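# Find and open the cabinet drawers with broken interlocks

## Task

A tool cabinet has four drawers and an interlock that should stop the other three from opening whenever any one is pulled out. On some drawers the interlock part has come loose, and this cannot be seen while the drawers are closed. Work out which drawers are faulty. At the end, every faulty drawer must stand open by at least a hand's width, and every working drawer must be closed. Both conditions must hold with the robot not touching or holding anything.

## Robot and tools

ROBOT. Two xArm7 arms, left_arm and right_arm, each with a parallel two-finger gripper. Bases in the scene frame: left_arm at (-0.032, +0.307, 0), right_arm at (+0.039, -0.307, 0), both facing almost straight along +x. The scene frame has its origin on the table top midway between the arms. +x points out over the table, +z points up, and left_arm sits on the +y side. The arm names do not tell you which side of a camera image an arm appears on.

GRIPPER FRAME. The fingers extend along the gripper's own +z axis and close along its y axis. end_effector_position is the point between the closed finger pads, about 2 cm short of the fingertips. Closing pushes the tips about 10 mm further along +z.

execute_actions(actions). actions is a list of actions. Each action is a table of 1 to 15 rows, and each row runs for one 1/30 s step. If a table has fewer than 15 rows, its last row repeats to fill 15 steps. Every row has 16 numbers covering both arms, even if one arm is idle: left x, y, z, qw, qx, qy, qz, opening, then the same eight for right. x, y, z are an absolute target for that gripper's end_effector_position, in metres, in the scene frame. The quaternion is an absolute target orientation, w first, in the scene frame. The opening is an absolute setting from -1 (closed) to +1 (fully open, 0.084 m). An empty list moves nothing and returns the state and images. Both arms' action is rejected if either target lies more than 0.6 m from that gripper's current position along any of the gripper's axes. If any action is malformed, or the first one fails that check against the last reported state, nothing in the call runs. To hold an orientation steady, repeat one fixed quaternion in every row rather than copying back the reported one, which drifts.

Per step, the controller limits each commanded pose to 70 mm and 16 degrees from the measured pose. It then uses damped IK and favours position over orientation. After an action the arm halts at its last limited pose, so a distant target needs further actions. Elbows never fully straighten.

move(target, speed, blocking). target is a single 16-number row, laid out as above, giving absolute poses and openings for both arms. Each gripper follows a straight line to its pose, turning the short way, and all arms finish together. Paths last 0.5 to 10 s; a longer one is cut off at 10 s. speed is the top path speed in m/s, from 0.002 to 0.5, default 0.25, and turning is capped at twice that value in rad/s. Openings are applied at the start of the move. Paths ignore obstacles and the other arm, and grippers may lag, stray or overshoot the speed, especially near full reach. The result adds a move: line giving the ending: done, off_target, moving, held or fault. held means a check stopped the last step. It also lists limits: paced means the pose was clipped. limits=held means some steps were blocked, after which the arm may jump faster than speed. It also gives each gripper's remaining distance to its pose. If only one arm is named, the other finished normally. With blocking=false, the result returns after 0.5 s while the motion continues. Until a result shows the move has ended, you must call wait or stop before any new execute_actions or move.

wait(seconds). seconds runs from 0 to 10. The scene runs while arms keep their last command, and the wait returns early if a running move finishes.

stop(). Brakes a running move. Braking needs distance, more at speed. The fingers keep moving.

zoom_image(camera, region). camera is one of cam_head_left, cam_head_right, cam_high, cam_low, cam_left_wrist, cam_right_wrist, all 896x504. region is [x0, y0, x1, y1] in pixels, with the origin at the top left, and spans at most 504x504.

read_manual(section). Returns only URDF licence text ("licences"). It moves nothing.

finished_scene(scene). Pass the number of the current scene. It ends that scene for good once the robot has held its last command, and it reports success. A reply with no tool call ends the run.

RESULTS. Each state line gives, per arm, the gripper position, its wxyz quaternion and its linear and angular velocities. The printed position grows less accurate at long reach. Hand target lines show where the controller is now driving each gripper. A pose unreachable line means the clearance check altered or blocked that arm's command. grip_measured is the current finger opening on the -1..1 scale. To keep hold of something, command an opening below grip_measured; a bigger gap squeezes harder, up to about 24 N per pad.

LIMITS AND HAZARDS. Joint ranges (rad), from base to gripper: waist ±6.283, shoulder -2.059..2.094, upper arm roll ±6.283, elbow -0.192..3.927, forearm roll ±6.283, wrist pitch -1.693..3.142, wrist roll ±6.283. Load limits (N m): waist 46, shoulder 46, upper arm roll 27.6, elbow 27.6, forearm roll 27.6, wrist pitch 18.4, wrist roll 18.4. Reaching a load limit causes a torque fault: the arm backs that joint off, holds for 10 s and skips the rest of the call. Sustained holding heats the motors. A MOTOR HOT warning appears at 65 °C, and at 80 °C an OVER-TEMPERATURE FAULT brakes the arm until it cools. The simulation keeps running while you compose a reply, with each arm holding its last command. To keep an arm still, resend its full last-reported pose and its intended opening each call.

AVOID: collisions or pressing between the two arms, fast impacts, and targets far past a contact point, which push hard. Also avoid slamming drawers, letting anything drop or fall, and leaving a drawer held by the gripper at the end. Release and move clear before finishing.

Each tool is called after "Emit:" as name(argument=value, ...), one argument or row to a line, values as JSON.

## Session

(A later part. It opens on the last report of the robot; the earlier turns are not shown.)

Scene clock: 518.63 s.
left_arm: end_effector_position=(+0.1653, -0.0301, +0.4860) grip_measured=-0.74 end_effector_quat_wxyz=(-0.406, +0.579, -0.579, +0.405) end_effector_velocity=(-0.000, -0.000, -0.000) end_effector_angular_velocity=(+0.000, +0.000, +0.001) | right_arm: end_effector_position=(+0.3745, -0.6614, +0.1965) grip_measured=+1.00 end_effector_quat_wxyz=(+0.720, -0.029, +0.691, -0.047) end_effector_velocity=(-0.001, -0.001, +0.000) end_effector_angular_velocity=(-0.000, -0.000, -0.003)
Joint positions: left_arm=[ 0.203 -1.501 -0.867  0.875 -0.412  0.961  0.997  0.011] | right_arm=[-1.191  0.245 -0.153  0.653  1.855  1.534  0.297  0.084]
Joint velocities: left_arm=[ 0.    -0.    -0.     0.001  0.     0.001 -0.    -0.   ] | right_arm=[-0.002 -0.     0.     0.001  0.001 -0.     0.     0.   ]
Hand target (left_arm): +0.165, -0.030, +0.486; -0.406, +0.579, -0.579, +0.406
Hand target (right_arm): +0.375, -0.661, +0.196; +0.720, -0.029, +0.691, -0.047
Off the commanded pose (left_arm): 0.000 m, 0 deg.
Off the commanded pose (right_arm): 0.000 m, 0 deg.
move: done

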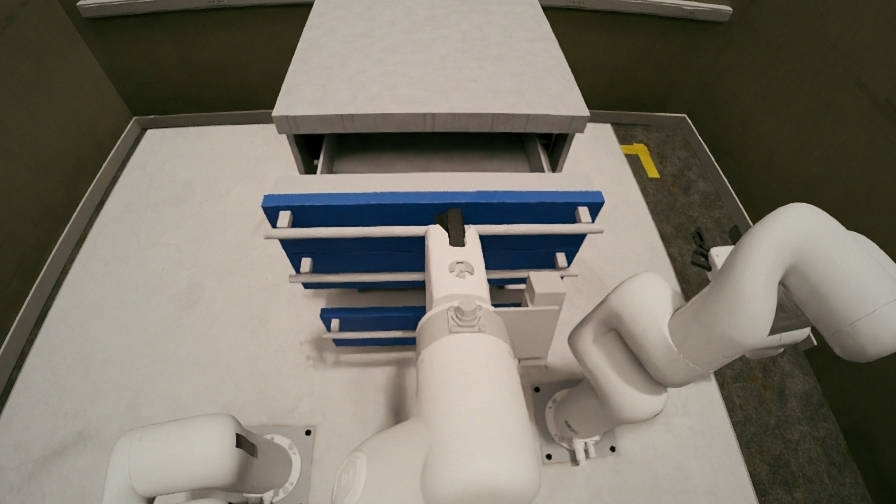

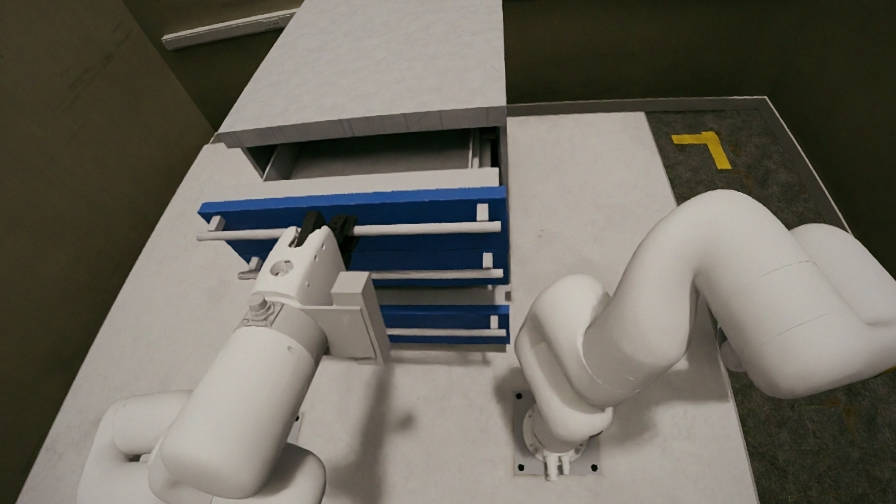

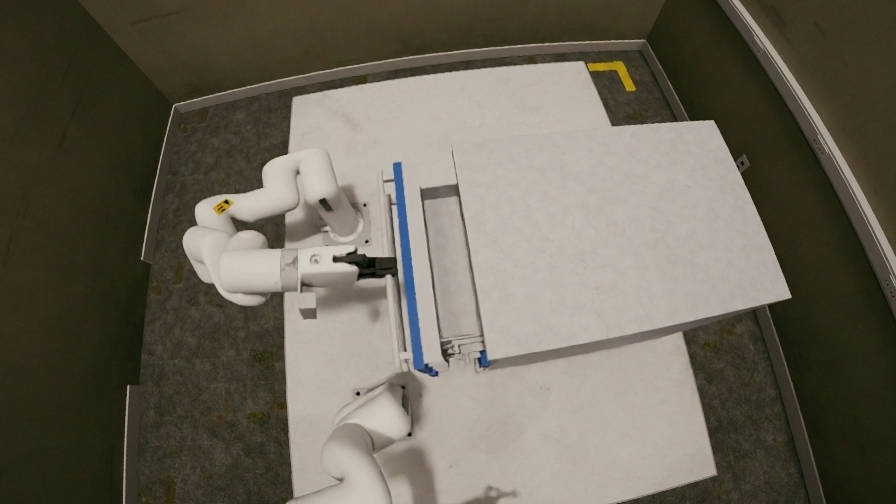

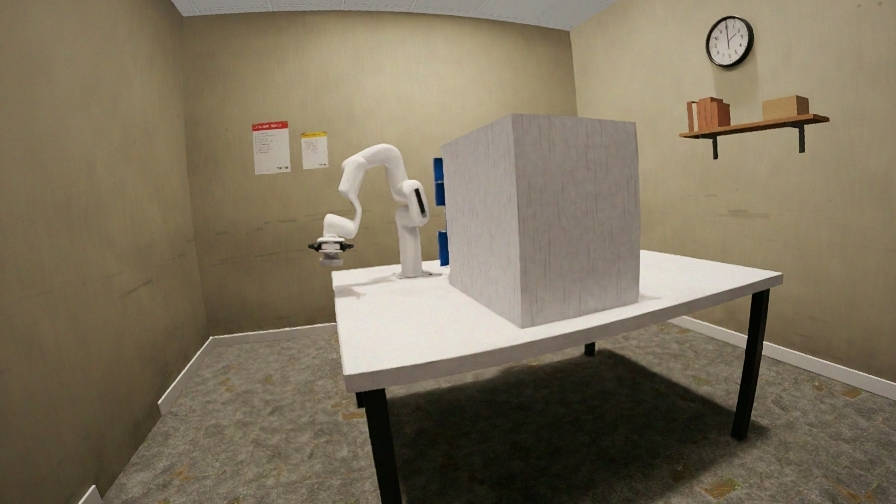

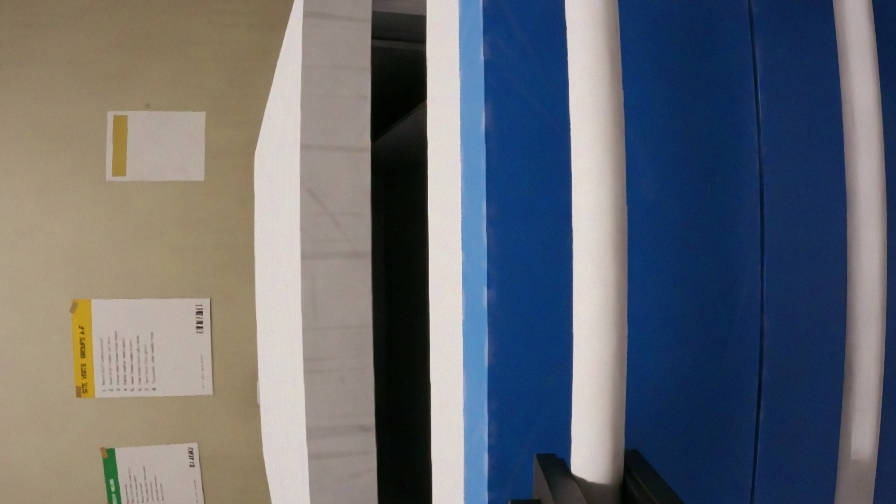

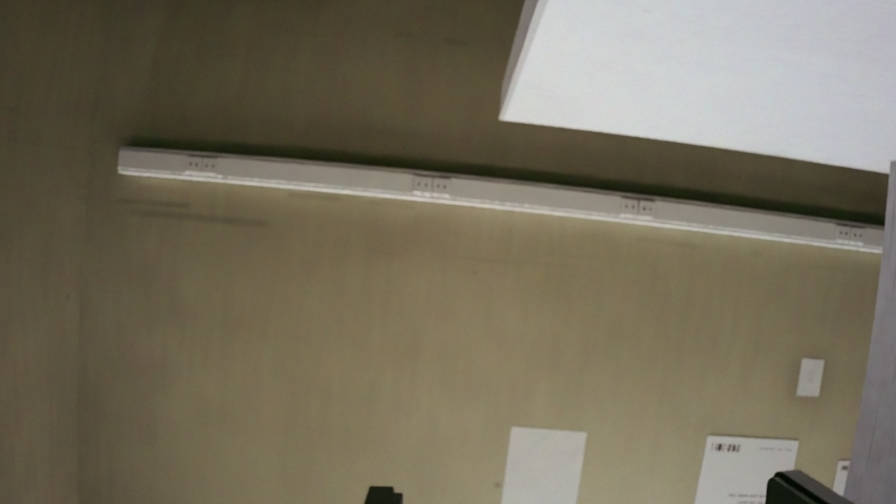

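Emit:
move(
  target=[0.292,-0.03,0.486,0.4056,-0.5792,0.5792,-0.4056,-1,0.3745,-0.6614,0.1965,0.72,-0.029,0.691,-0.047,1],
  speed=0.08,
)

Emit:
move(
  target=[0.256,-0.03,0.499,0.4056,-0.5792,0.5792,-0.4056,0,0.3745,-0.6614,0.1965,0.72,-0.029,0.691,-0.047,1],
  speed=0.06,
)

Scene clock: 526.40 s.
left_arm: end_effector_position=(+0.2910, -0.0300, +0.4861) grip_measured=-0.74 end_effector_quat_wxyz=(-0.406, +0.579, -0.579, +0.406) end_effector_velocity=(+0.001, -0.000, +0.000) end_effector_angular_velocity=(-0.001, -0.001, -0.000) | right_arm: end_effector_position=(+0.3745, -0.6614, +0.1965) grip_measured=+1.00 end_effector_quat_wxyz=(+0.720, -0.029, +0.691, -0.047) end_effector_velocity=(-0.001, +0.000, -0.000) end_effector_angular_velocity=(+0.002, +0.000, -0.001)
Joint positions: left_arm=[ 0.436 -1.262 -0.963  0.888 -0.476  0.646  1.096  0.011] | right_arm=[-1.191  0.245 -0.153  0.653  1.855  1.534  0.297  0.084]
Joint velocities: left_arm=[ 0.002  0.002 -0.001  0.001 -0.001 -0.003  0.     0.   ] | right_arm=[-0.001 -0.    -0.    -0.001  0.    -0.     0.001  0.   ]
Hand target (left_arm): +0.292, -0.030, +0.486; -0.406, +0.579, -0.579, +0.406
Hand target (right_arm): +0.374, -0.661, +0.197; +0.720, -0.029, +0.691, -0.047
Off the commanded pose (left_arm): 0.001 m, 0 deg.
Off the commanded pose (right_arm): 0.000 m, 0 deg.
move: done

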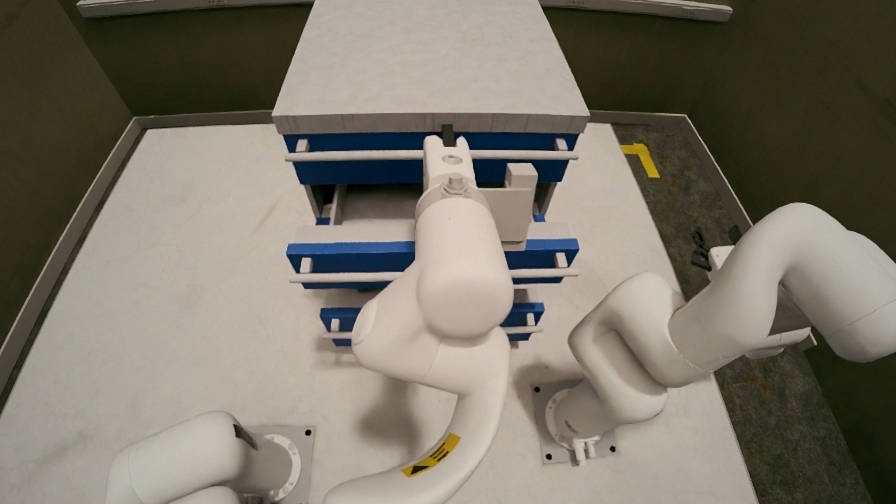

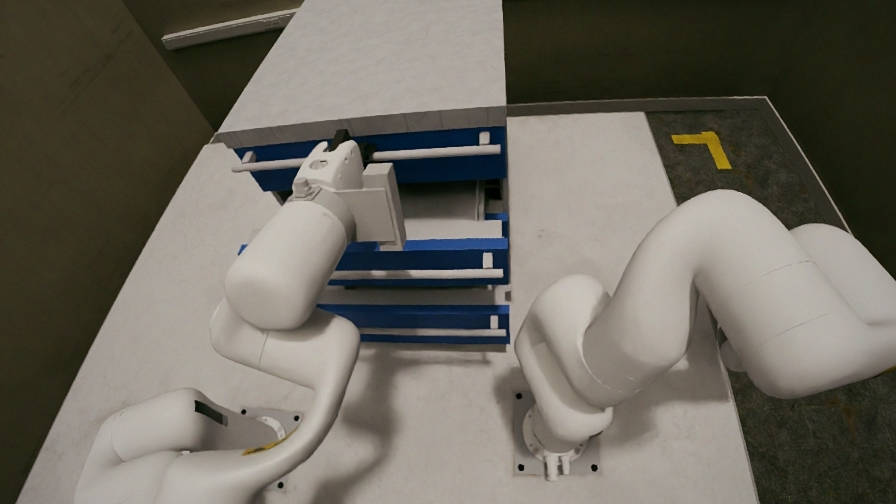

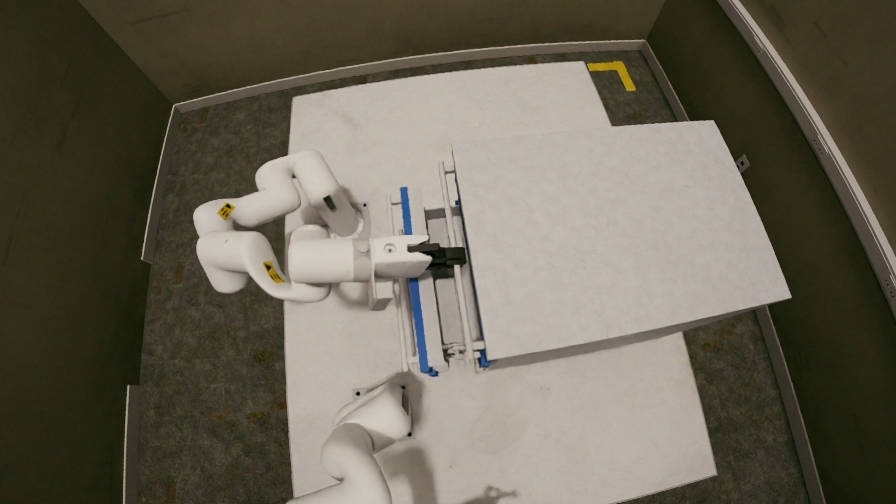

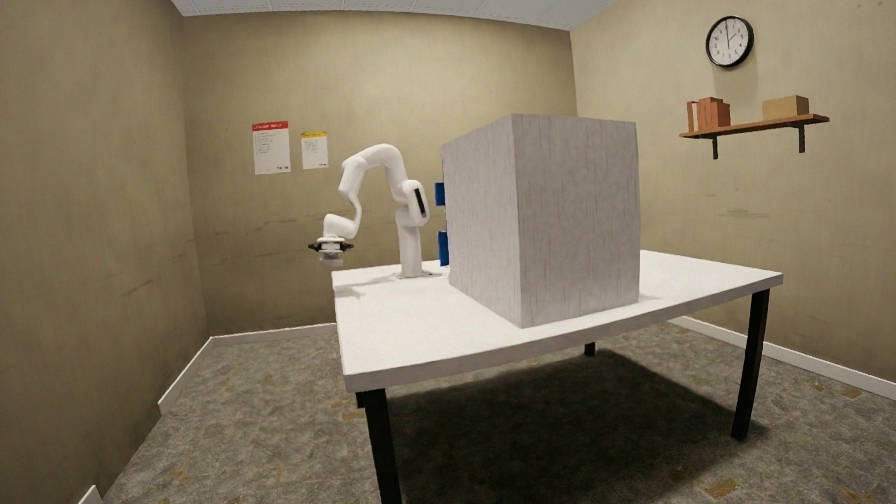

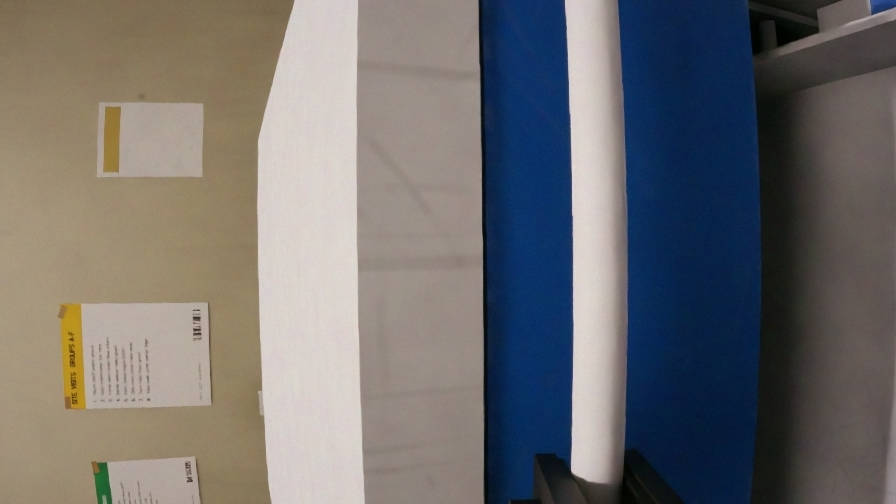

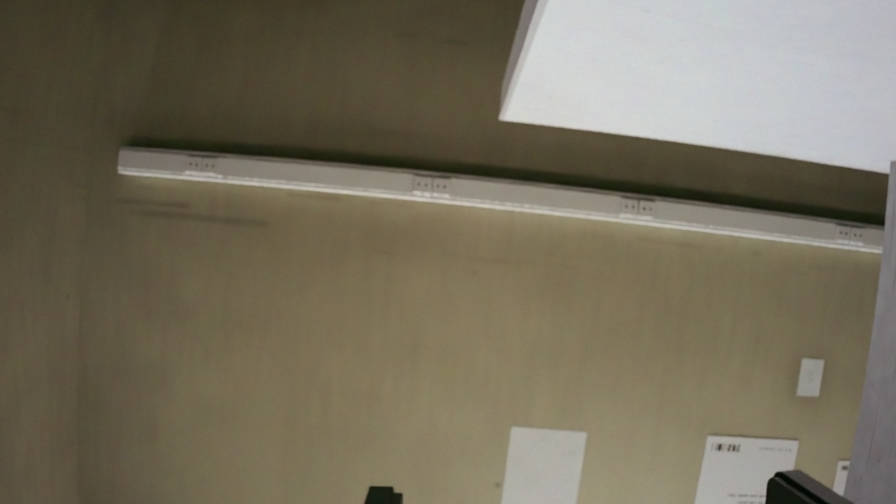

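Scene clock: 527.33 s.
left_arm: end_effector_position=(+0.2564, -0.0298, +0.4988) grip_measured=-0.01 end_effector_quat_wxyz=(-0.406, +0.579, -0.579, +0.405) end_effector_velocity=(+0.001, +0.001, -0.000) end_effector_angular_velocity=(-0.001, +0.002, +0.003) | right_arm: end_effector_position=(+0.3745, -0.6614, +0.1965) grip_measured=+1.00 end_effector_quat_wxyz=(+0.720, -0.029, +0.691, -0.047) end_effector_velocity=(-0.000, +0.001, -0.001) end_effector_angular_velocity=(+0.001, +0.001, -0.001)
Joint positions: left_arm=[ 0.375 -1.318 -0.909  0.902 -0.449  0.747  1.08   0.044] | right_arm=[-1.191  0.245 -0.153  0.653  1.855  1.534  0.297  0.084]
Joint velocities: left_arm=[ 0.001  0.     0.001 -0.001  0.     0.002 -0.    -0.   ] | right_arm=[-0.     0.     0.    -0.002  0.    -0.001 -0.001 -0.   ]
Hand target (left_arm): +0.256, -0.030, +0.499; -0.406, +0.579, -0.579, +0.406
Hand target (right_arm): +0.374, -0.661, +0.196; +0.720, -0.029, +0.691, -0.047
Off the commanded pose (left_arm): 0.000 m, 0 deg.
Off the commanded pose (right_arm): 0.000 m, 0 deg.
move: done

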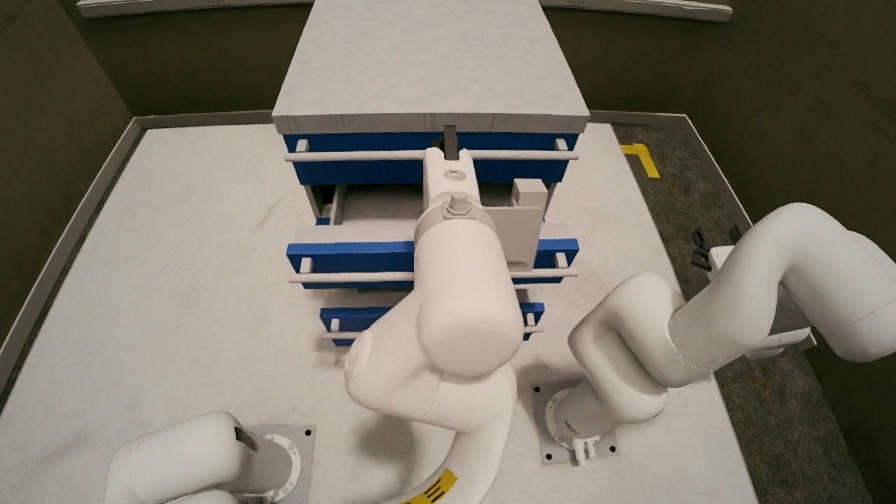

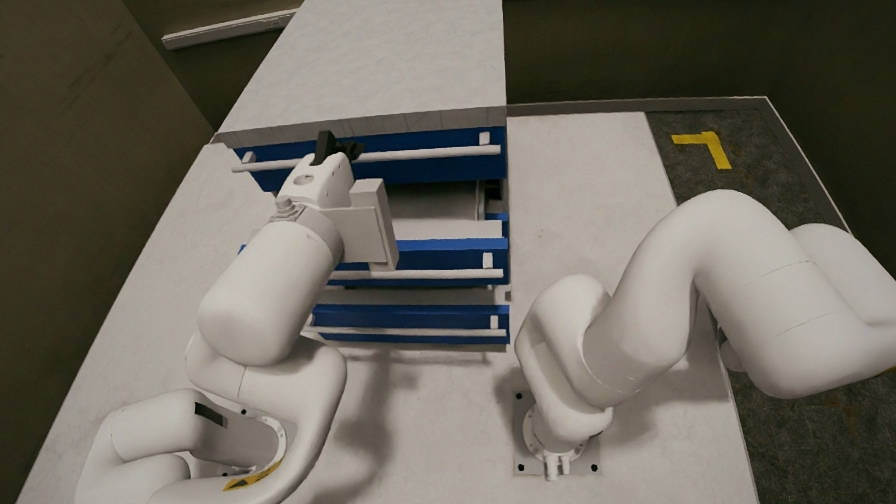

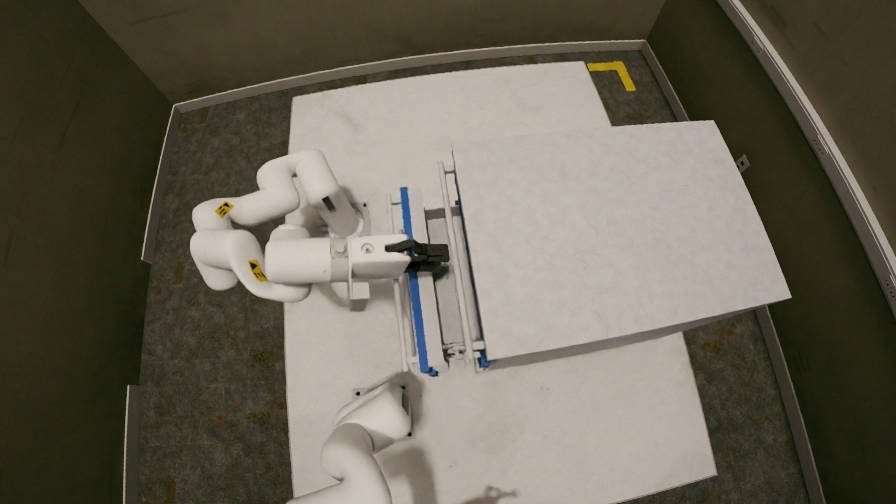

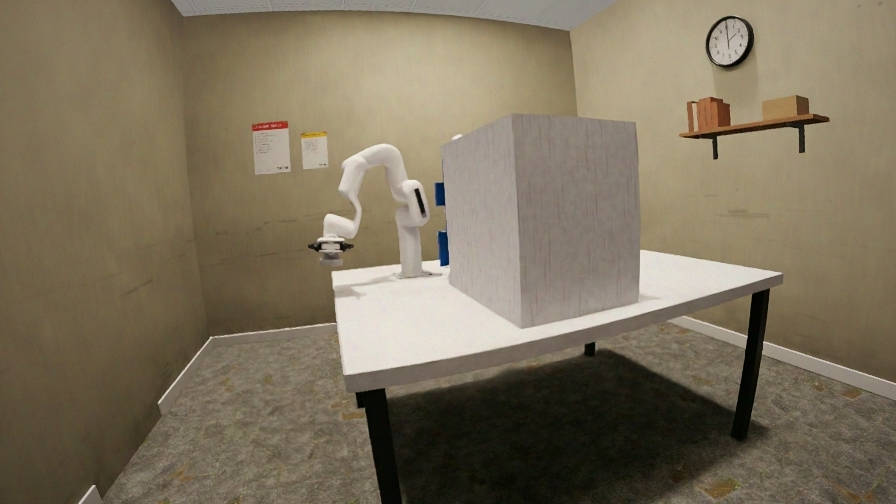

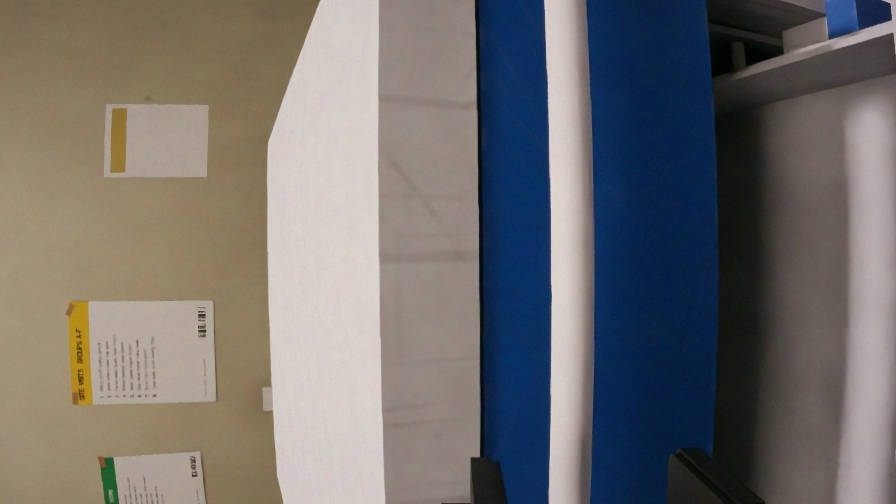

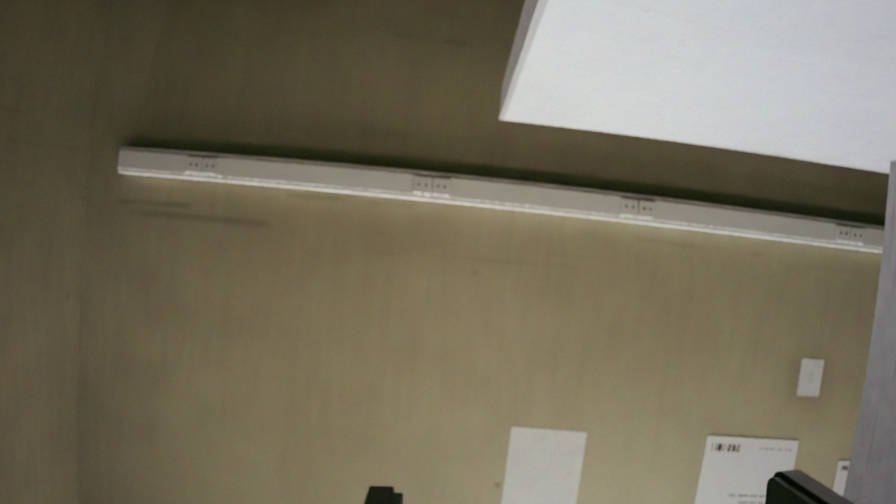

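Emit:
zoom_image(
  camera="cam_high",
  region=[400,300,520,400],
)

Region (400, 300, 520, 400) of cam_high's 896x504 image, scaled by 4.200, with more detail than that image has.

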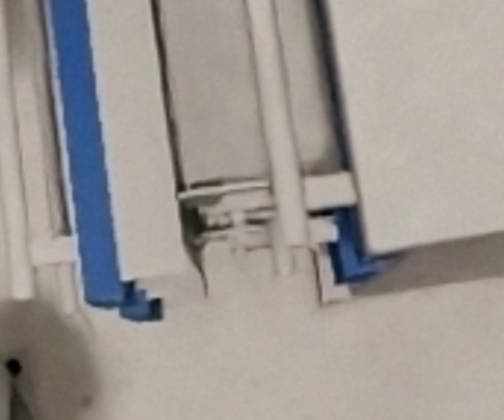

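Looks fine.

Emit:
finished_scene(
  scene=1,
)

The scene is finished: the task was done.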